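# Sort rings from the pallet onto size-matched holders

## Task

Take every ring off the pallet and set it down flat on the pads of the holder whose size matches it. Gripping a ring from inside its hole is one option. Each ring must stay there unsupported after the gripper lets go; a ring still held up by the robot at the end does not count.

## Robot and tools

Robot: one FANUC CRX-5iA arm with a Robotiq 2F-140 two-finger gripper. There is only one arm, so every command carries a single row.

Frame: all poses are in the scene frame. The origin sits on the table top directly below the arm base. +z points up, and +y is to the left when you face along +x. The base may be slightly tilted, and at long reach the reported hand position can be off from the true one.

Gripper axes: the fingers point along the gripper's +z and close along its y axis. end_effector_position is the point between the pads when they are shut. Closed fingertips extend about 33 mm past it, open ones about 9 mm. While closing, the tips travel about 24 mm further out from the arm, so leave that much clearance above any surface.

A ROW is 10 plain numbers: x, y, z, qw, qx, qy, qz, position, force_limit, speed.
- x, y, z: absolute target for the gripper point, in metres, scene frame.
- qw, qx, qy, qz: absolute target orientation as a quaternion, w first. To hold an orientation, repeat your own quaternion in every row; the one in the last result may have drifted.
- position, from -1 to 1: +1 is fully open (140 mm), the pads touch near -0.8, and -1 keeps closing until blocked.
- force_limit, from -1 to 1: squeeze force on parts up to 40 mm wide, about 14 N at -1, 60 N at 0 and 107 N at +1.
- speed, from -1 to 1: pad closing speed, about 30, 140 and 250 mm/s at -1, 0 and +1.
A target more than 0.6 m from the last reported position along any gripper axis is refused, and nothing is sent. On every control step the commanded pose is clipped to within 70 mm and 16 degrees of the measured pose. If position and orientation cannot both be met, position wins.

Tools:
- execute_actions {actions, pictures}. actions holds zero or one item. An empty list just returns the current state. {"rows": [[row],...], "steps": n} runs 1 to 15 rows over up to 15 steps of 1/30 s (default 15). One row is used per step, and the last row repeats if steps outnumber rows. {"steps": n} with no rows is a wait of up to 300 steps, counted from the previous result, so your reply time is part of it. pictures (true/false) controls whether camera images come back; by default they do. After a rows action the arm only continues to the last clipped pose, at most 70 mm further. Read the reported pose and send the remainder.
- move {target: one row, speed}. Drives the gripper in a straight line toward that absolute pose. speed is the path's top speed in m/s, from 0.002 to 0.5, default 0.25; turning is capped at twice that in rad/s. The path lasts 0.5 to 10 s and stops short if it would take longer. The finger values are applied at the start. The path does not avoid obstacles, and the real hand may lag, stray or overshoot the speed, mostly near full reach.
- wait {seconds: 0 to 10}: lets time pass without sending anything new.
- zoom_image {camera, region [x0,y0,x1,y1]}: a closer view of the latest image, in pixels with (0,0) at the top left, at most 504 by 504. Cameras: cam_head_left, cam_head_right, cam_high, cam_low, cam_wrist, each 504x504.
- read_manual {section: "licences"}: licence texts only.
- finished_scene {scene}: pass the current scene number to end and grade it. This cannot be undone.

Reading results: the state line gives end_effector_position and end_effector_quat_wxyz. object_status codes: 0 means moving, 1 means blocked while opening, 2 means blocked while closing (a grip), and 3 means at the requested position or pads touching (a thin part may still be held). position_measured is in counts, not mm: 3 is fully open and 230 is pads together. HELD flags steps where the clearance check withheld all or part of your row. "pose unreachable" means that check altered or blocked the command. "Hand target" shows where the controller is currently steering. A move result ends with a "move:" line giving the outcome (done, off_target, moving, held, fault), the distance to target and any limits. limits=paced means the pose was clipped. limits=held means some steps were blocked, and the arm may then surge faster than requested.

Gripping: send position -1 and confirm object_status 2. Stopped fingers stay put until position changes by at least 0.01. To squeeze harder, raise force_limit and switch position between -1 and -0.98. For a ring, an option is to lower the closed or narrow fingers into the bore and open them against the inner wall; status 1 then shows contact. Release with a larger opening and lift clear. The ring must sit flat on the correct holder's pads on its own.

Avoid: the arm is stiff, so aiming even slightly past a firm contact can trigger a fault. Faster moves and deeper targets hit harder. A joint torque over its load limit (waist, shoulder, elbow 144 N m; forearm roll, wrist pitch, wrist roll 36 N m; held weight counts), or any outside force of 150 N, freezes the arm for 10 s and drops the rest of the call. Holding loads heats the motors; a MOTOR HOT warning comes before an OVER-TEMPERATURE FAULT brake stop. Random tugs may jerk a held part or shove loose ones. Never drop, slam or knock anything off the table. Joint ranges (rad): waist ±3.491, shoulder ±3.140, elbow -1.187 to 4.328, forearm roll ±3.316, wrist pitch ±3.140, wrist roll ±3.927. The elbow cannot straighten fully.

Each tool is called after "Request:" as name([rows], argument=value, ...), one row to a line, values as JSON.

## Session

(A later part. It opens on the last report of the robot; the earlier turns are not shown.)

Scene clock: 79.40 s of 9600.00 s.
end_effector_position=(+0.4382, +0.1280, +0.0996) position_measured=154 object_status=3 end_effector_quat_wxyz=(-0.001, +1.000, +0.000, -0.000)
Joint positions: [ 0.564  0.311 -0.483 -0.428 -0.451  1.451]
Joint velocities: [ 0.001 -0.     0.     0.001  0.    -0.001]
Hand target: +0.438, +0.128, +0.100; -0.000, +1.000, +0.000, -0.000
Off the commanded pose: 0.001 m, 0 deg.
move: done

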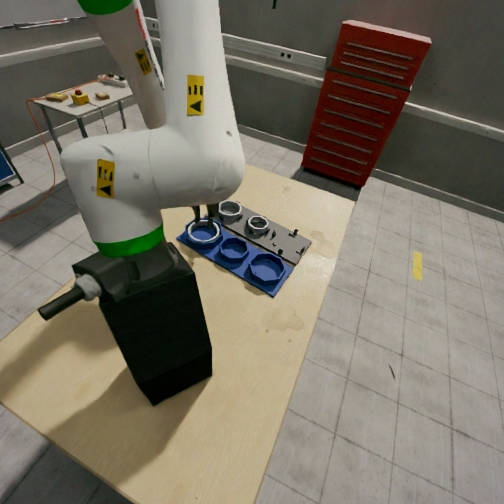

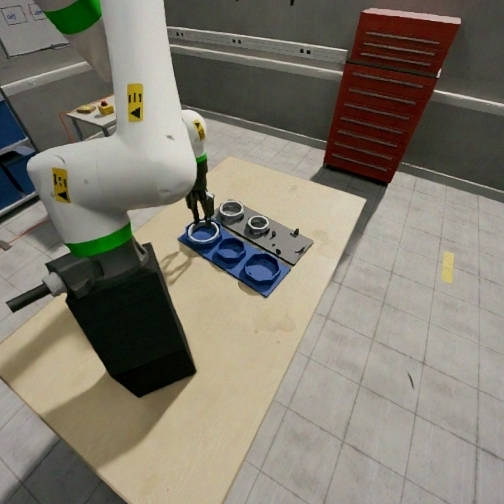

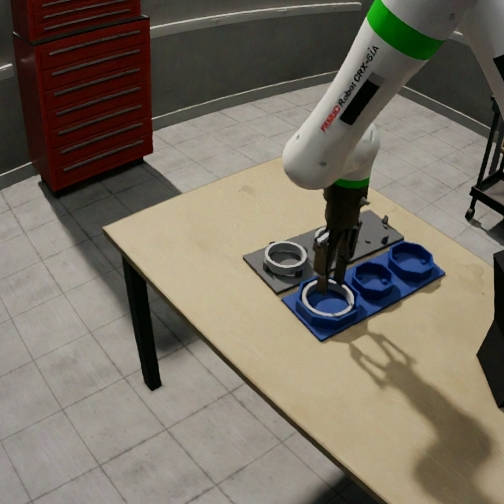

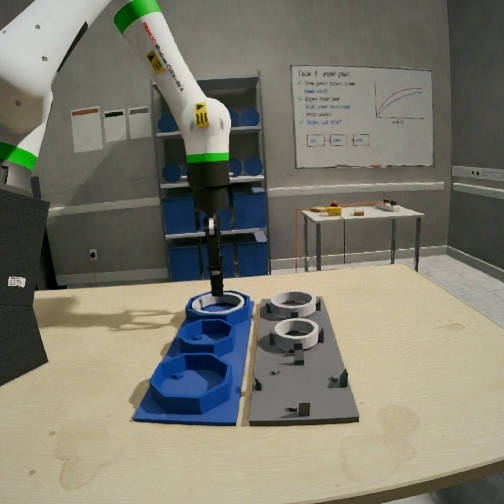

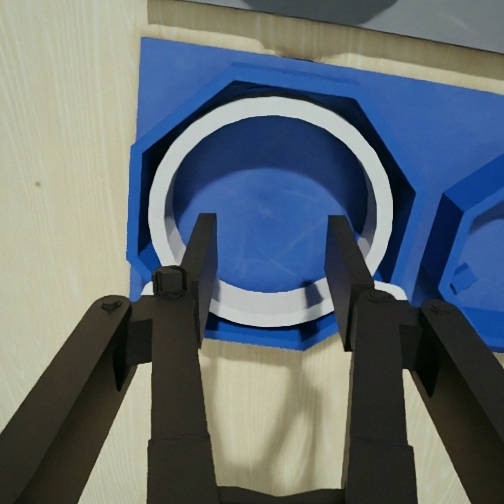

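Request:
move(target=[0.4372,0.1285,0.046,0,1,0,0,0.05,0,0], speed=0.1)

Request:
move(target=[0.4372,0.1285,0.046,0,1,0,0,1,0,-0.5])

Request:
move(target=[0.4372,0.1285,0.10,0,1,0,0,1,0,-0.5], speed=0.12)

Request:
move(target=[0.572,-0.196,0.095,0,1,0,0,1,0,-0.5])

Request:
move(target=[0.572,-0.196,0.074,0,1,0,0,1,0,-0.5], speed=0.05)

Request:
zoom_image(camera="cam_low", region=[230,290,370,430])

Scene clock: 83.60 s of 9600.00 s.
end_effector_position=(+0.4372, +0.1286, +0.0458) position_measured=123 object_status=3 end_effector_quat_wxyz=(-0.000, +1.000, +0.000, -0.000)
Joint positions: [ 0.58   0.455 -0.427 -0.506 -0.368  1.524]
Joint velocities: [-0.002  0.    -0.    -0.    -0.     0.   ]
Hand target: +0.437, +0.128, +0.046; -0.000, +1.000, +0.000, -0.000
Off the commanded pose: 0.000 m, 0 deg.
After step 90, 0.33 s passed at rest.
move: done

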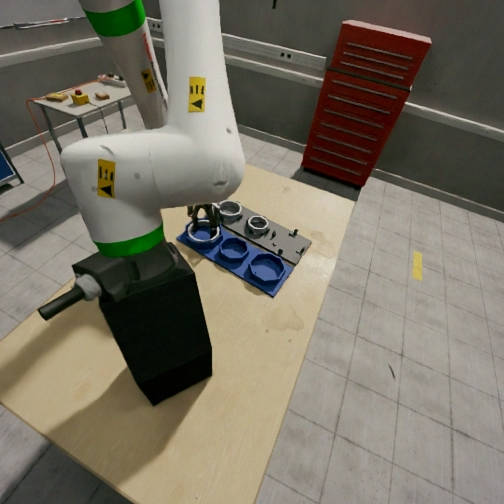

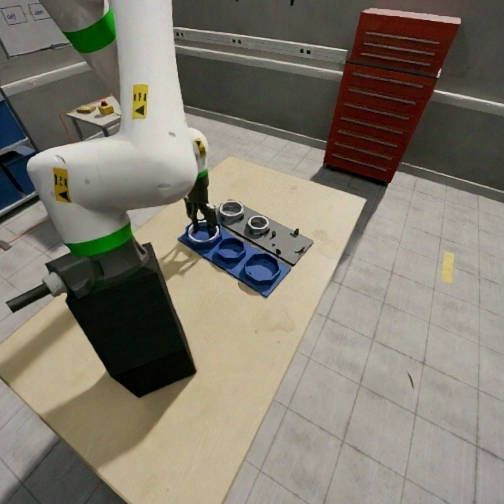

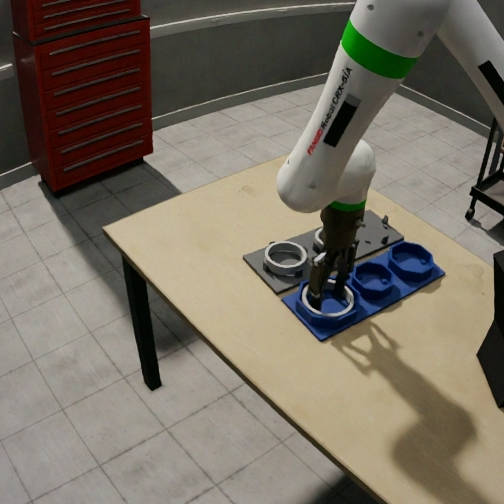

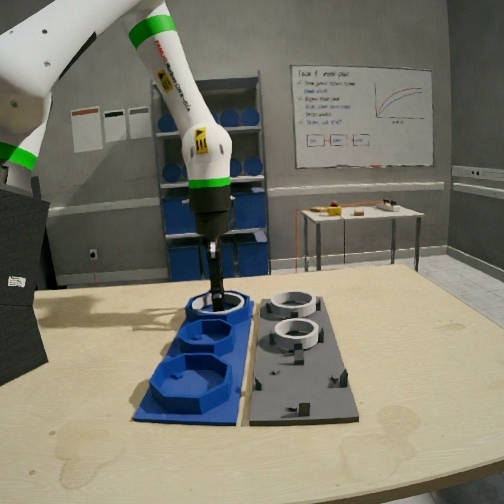

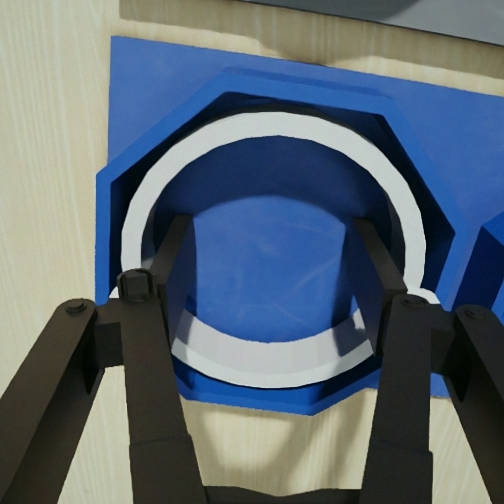

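Scene clock: 84.30 s of 9600.00 s.
end_effector_position=(+0.4372, +0.1285, +0.0460) position_measured=84 object_status=1 end_effector_quat_wxyz=(-0.000, +1.000, -0.000, -0.000)
Joint positions: [ 0.58   0.454 -0.427 -0.506 -0.368  1.524]
Joint velocities: [-0.     0.001  0.001  0.     0.    -0.001]
Hand target: +0.437, +0.129, +0.046; -0.000, +1.000, +0.000, +0.000
Off the commanded pose: 0.000 m, 0 deg.
move: done

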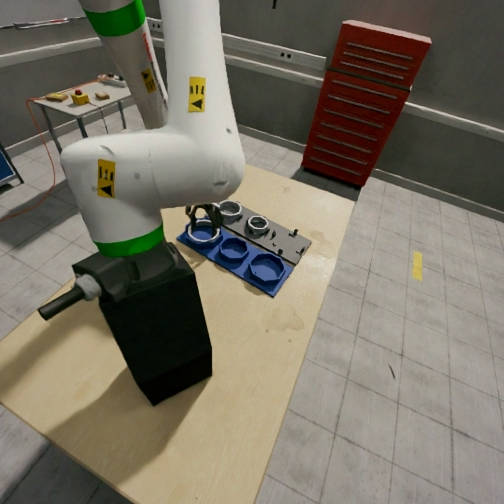

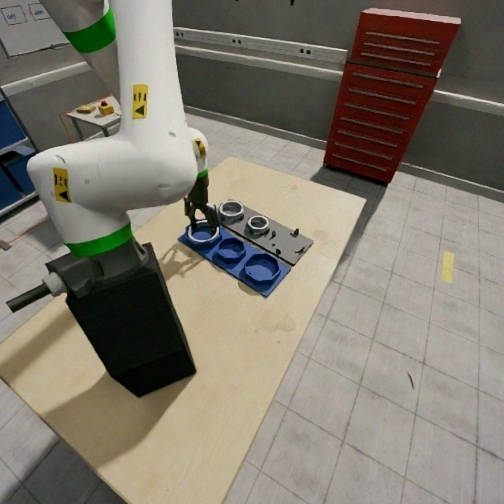

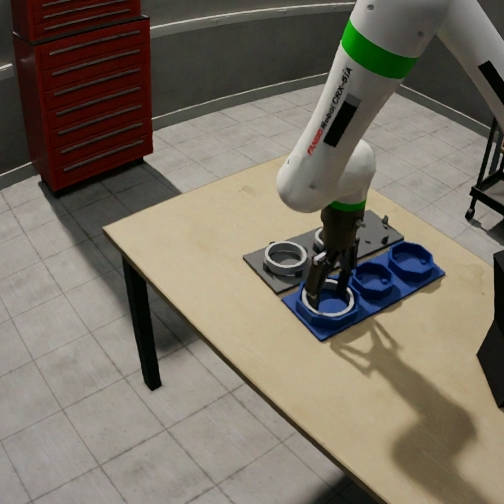

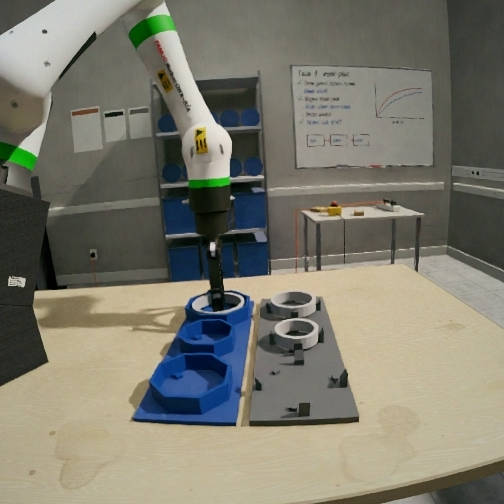

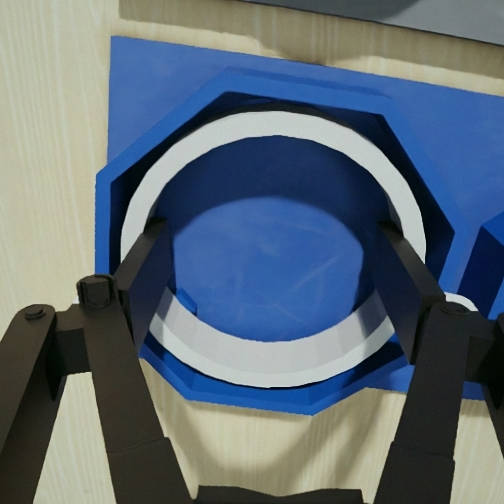

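Scene clock: 85.07 s of 9600.00 s.
end_effector_position=(+0.4372, +0.1284, +0.1001) position_measured=84 object_status=1 end_effector_quat_wxyz=(+0.000, +1.000, -0.000, +0.000)
Joint positions: [ 0.568  0.308 -0.487 -0.423 -0.449  1.444]
Joint velocities: [ 0.    -0.002 -0.     0.     0.    -0.   ]
Hand target: +0.437, +0.129, +0.100; +0.000, +1.000, -0.000, +0.000
Off the commanded pose: 0.000 m, 0 deg.
move: done

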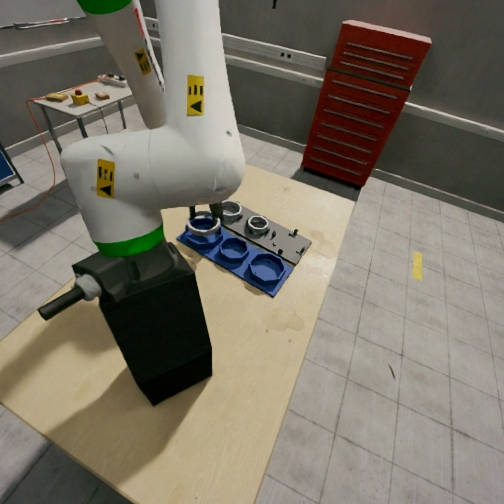

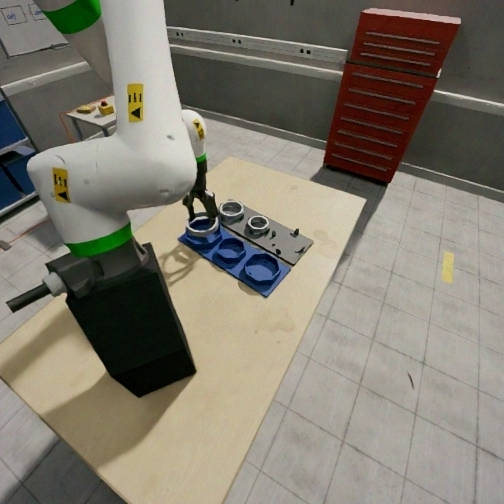

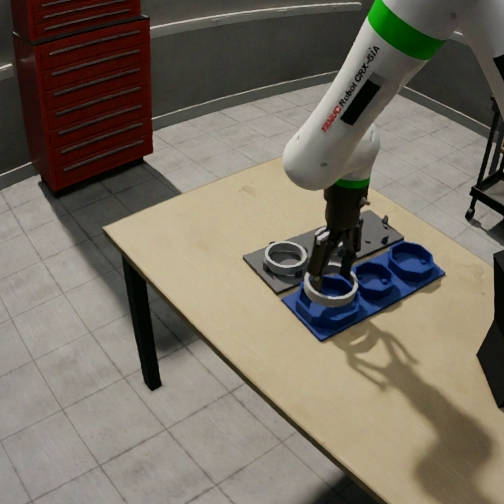

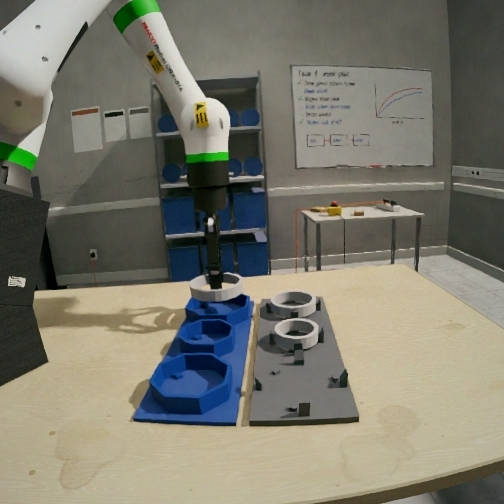

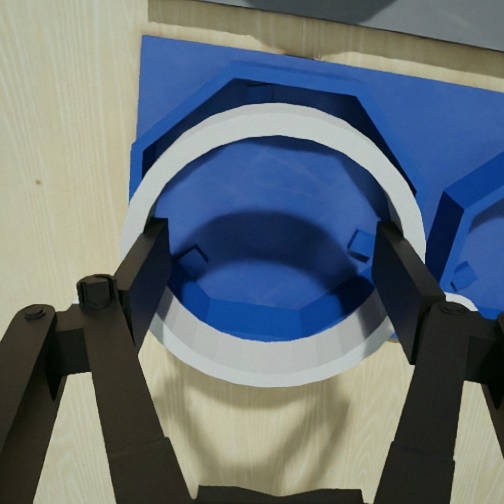

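Scene clock: 86.90 s of 9600.00 s.
end_effector_position=(+0.5707, -0.1982, +0.0956) position_measured=84 object_status=1 end_effector_quat_wxyz=(+0.001, +1.000, +0.000, -0.001)
Joint positions: [-0.135  0.783  0.098 -0.525 -0.797  2.148]
Joint velocities: [-0.001  0.     0.    -0.     0.    -0.001]
Hand target: +0.571, -0.198, +0.096; +0.001, +1.000, -0.000, -0.001
Off the commanded pose: 0.003 m, 0 deg.
move: done

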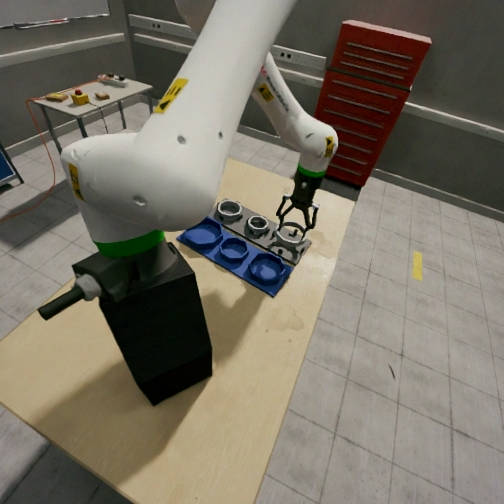

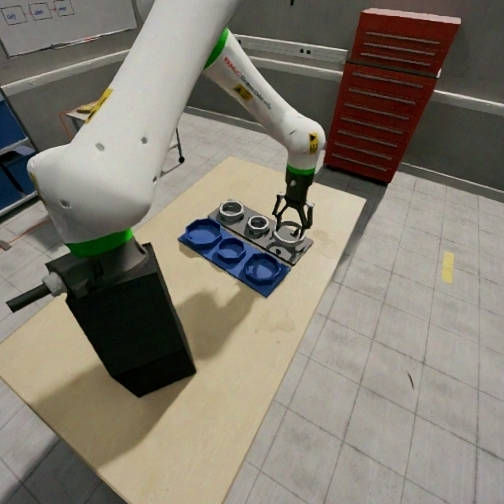

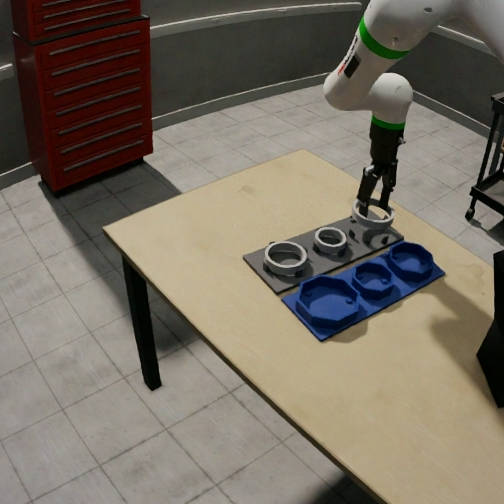

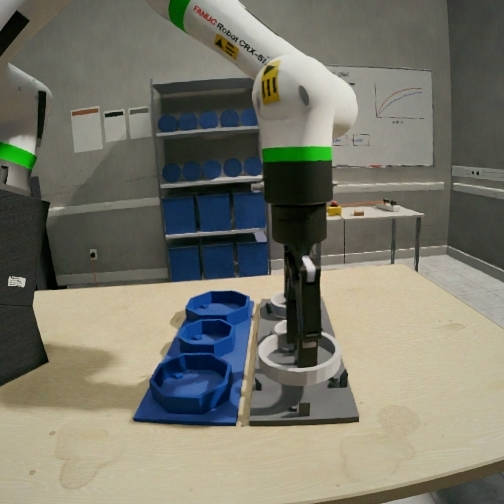

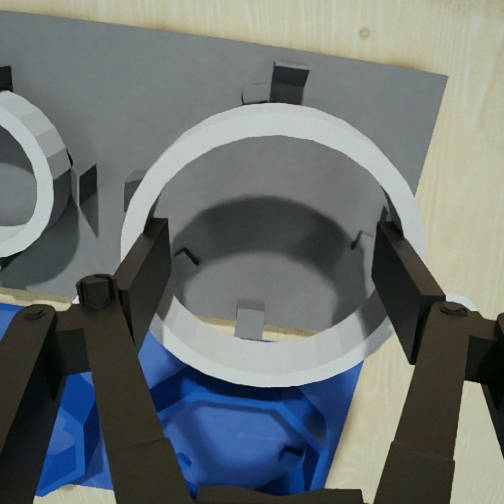

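Scene clock: 87.63 s of 9600.00 s.
end_effector_position=(+0.5721, -0.1960, +0.0740) position_measured=84 object_status=1 end_effector_quat_wxyz=(-0.000, +1.000, +0.000, +0.000)
Joint positions: [-0.122  0.821  0.114 -0.54  -0.773  2.155]
Joint velocities: [ 0.     0.001 -0.001 -0.    -0.     0.001]
Hand target: +0.572, -0.196, +0.074; -0.000, +1.000, +0.000, +0.000
Off the commanded pose: 0.000 m, 0 deg.
move: done

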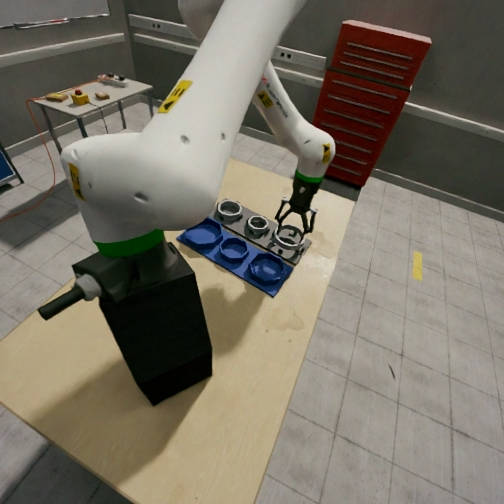

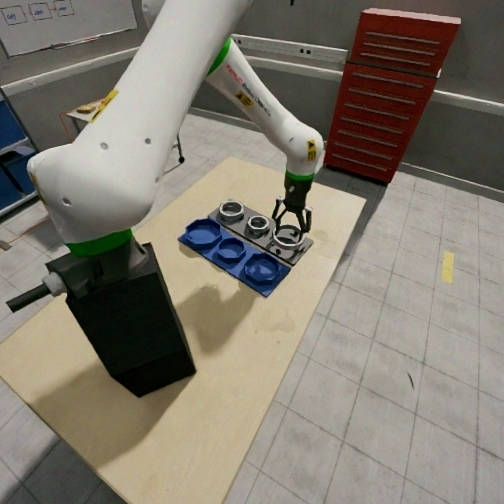

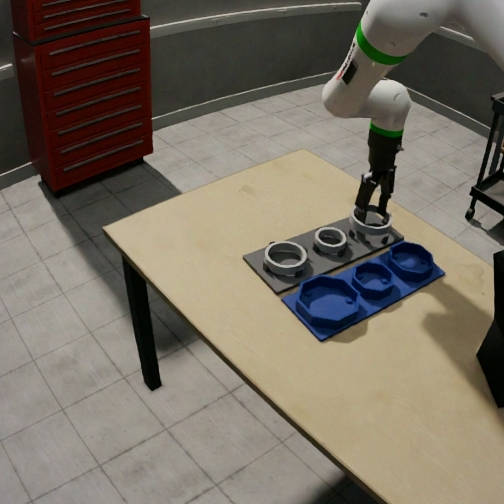

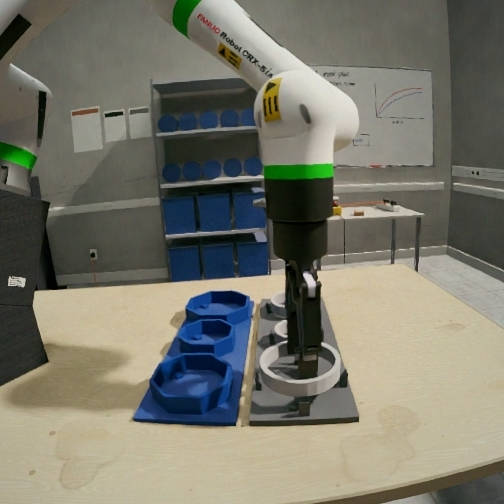

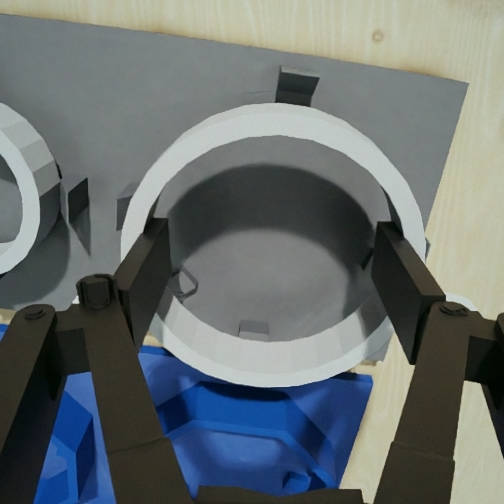

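Region (230, 290, 370, 430) of cam_low's 504x504 image, scaled by 3.600, with more detail than that image has.

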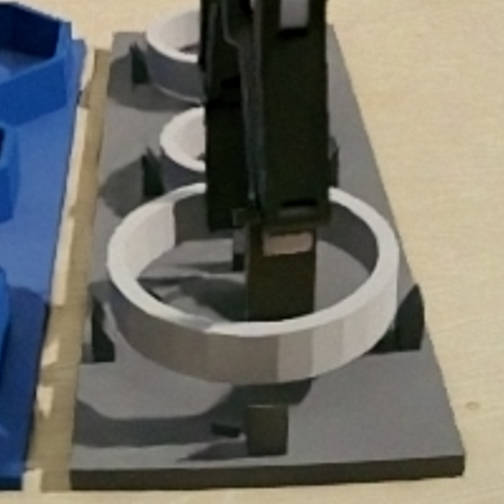

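Request:
move(target=[0.5727,-0.1957,0.055,0,1,0,0,1,0,-0.5], speed=0.025)

Request:
zoom_image(camera="cam_low", region=[230,290,370,430])

Scene clock: 90.93 s of 9600.00 s.
end_effector_position=(+0.5728, -0.1957, +0.0550) position_measured=84 object_status=1 end_effector_quat_wxyz=(-0.000, +1.000, +0.000, +0.000)
Joint positions: [-0.11   0.856  0.13  -0.551 -0.752  2.159]
Joint velocities: [-0.     0.     0.001 -0.    -0.001 -0.001]
Hand target: +0.573, -0.196, +0.055; -0.000, +1.000, +0.000, +0.000
Off the commanded pose: 0.000 m, 0 deg.
move: done

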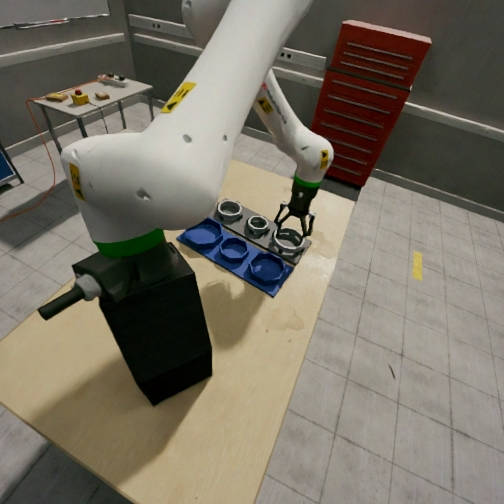

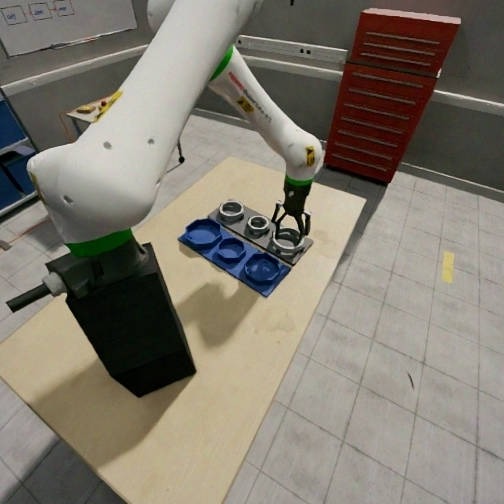

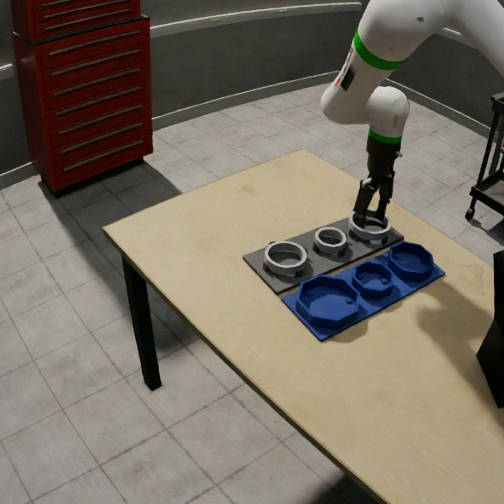

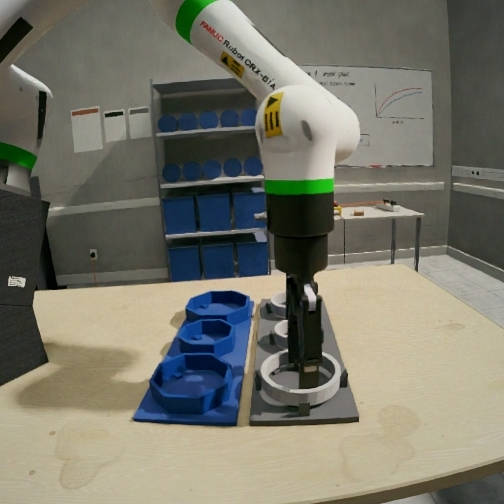

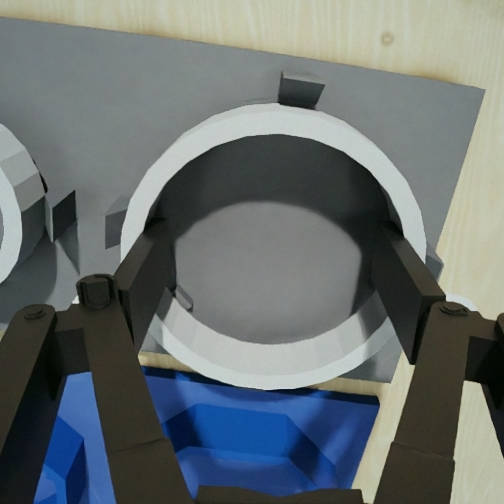

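Region (230, 290, 370, 430) of cam_low's 504x504 image, scaled by 3.600, with more detail than that image has.

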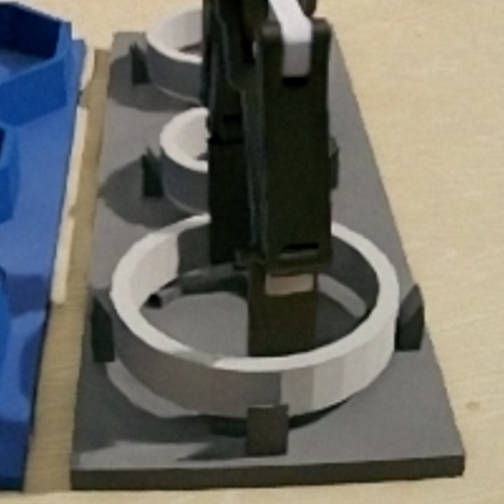

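Request:
move(target=[0.5727,-0.1957,0.049,0,1,0,0,1,0,-0.5], speed=0.015)

Request:
move(target=[0.5727,-0.1957,0.049,0,1,0,0,0.1,0,-0.3])

Request:
move(target=[0.5727,-0.1957,0.13,0,1,0,0,0.1,0,0], speed=0.2)

Request:
zoom_image(camera="cam_low", region=[230,290,370,430])

Scene clock: 96.27 s of 9600.00 s.
end_effector_position=(+0.5729, -0.1958, +0.0492) position_measured=83 object_status=1 end_effector_quat_wxyz=(+0.000, +1.000, +0.000, +0.000)
Joint positions: [-0.107  0.867  0.135 -0.554 -0.745  2.161]
Joint velocities: [ 0.001  0.001  0.001 -0.001  0.001 -0.   ]
Hand target: +0.573, -0.196, +0.049; -0.000, +1.000, +0.000, +0.000
Off the commanded pose: 0.000 m, 0 deg.
After step 90, 1.63 s passed at rest.
move: done

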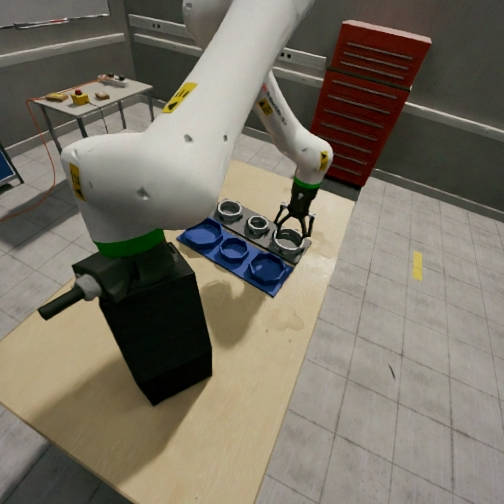

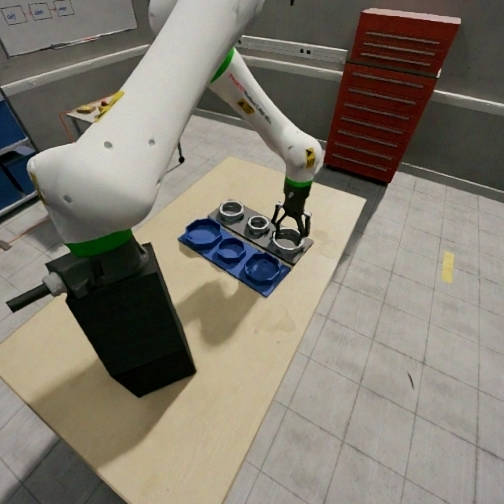

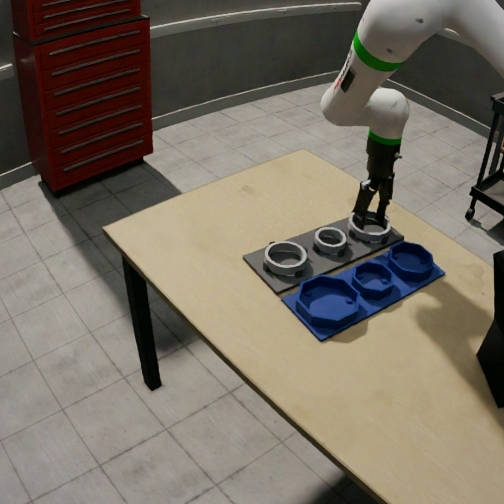

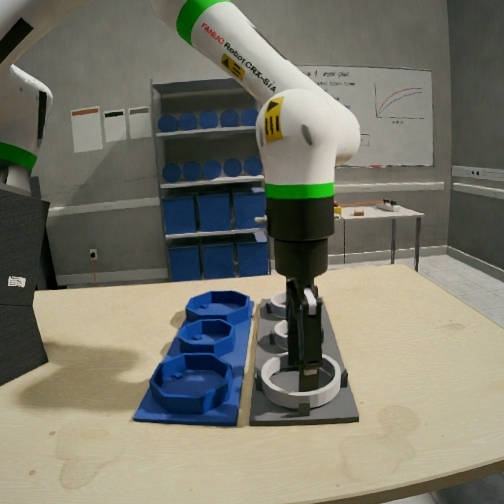

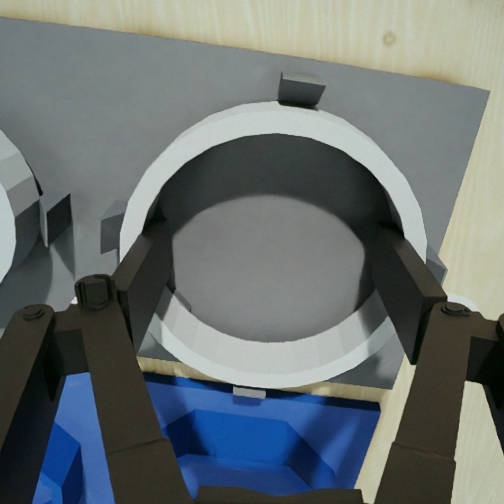

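Scene clock: 96.97 s of 9600.00 s.
end_effector_position=(+0.5727, -0.1957, +0.0490) position_measured=117 object_status=3 end_effector_quat_wxyz=(-0.000, +1.000, +0.000, -0.000)
Joint positions: [-0.107  0.868  0.134 -0.554 -0.745  2.161]
Joint velocities: [-0.001  0.    -0.    -0.     0.    -0.   ]
Hand target: +0.573, -0.196, +0.049; -0.000, +1.000, +0.000, -0.000
Off the commanded pose: 0.000 m, 0 deg.
move: done

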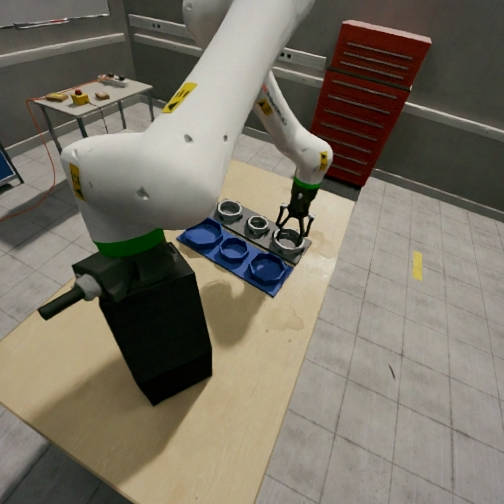

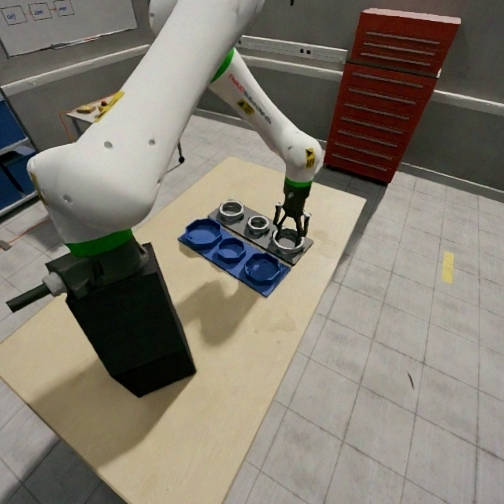

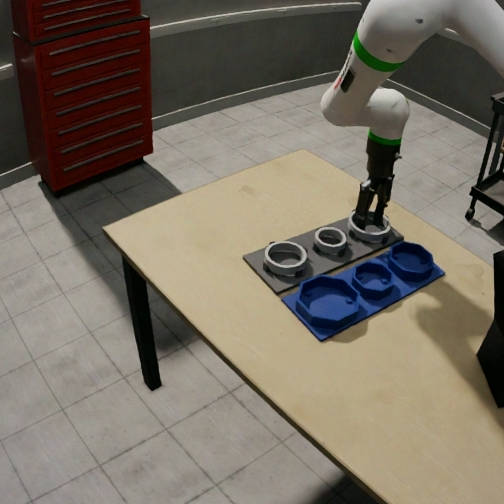

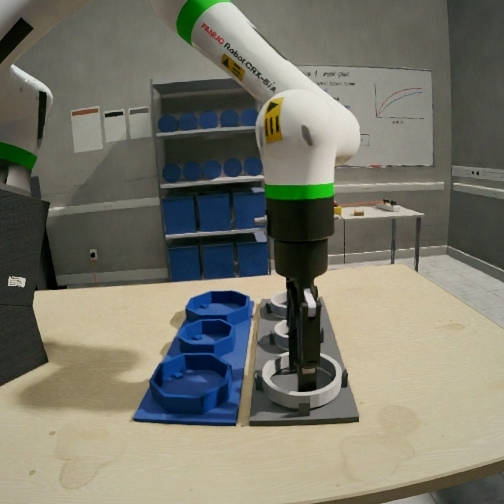

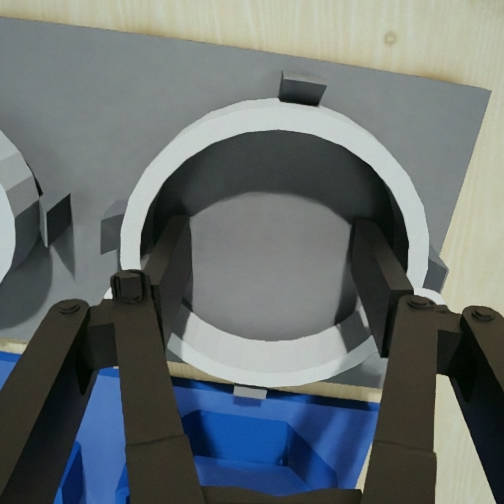

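Scene clock: 97.73 s of 9600.00 s.
end_effector_position=(+0.5725, -0.1957, +0.1300) position_measured=117 object_status=3 end_effector_quat_wxyz=(+0.000, +1.000, -0.000, -0.000)
Joint positions: [-0.152  0.722  0.085 -0.507 -0.845  2.135]
Joint velocities: [ 0.     0.001 -0.001  0.    -0.001  0.001]
Hand target: +0.573, -0.196, +0.130; +0.000, +1.000, -0.000, -0.000
Off the commanded pose: 0.000 m, 0 deg.
move: done

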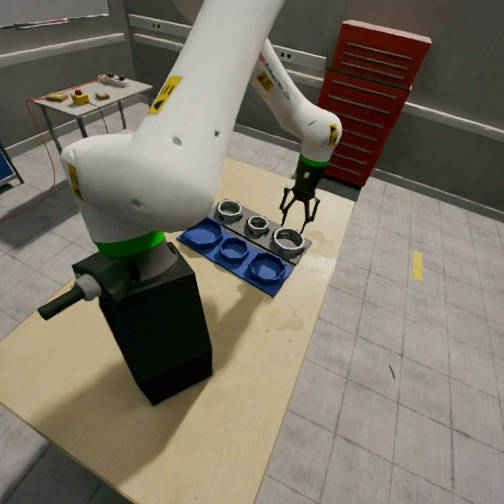

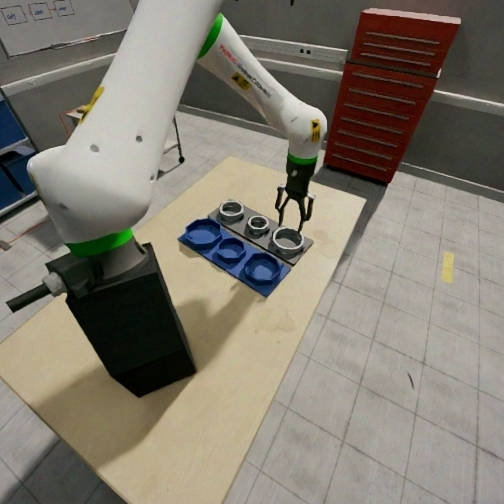

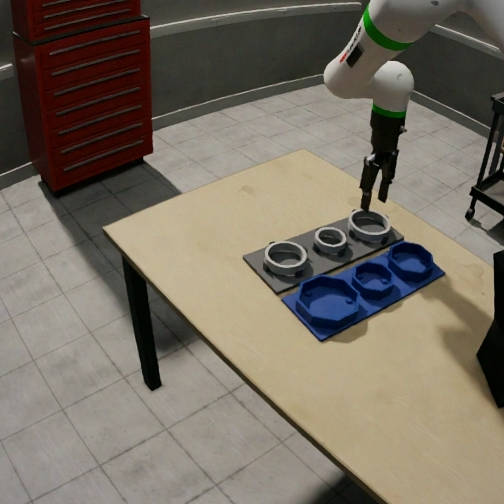

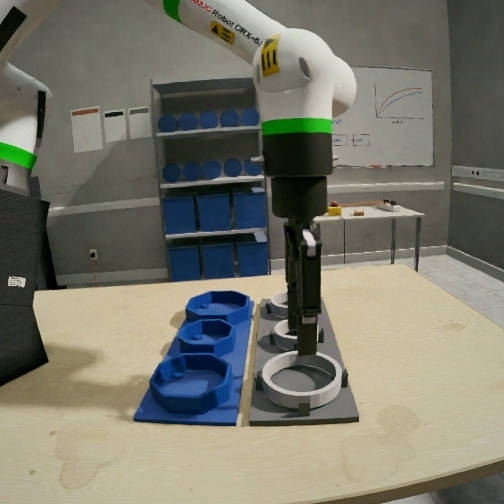

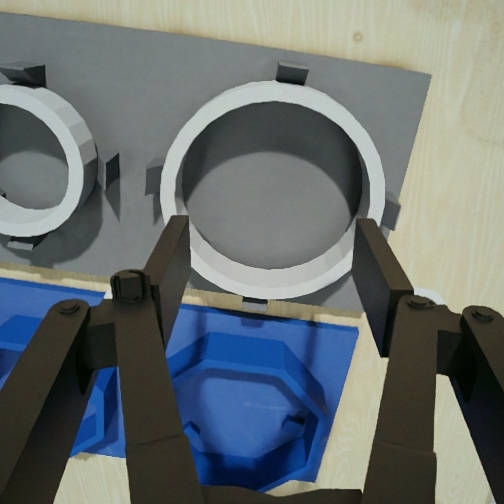

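Region (230, 290, 370, 430) of cam_low's 504x504 image, scaled by 3.600, with more detail than that image has.

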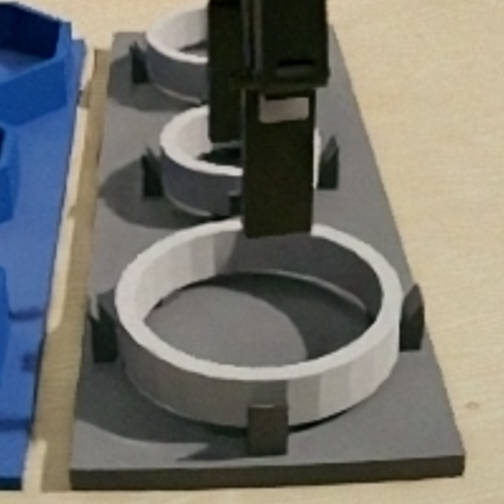

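Request:
finished_scene(scene=1)

The scene is finished: the task was done.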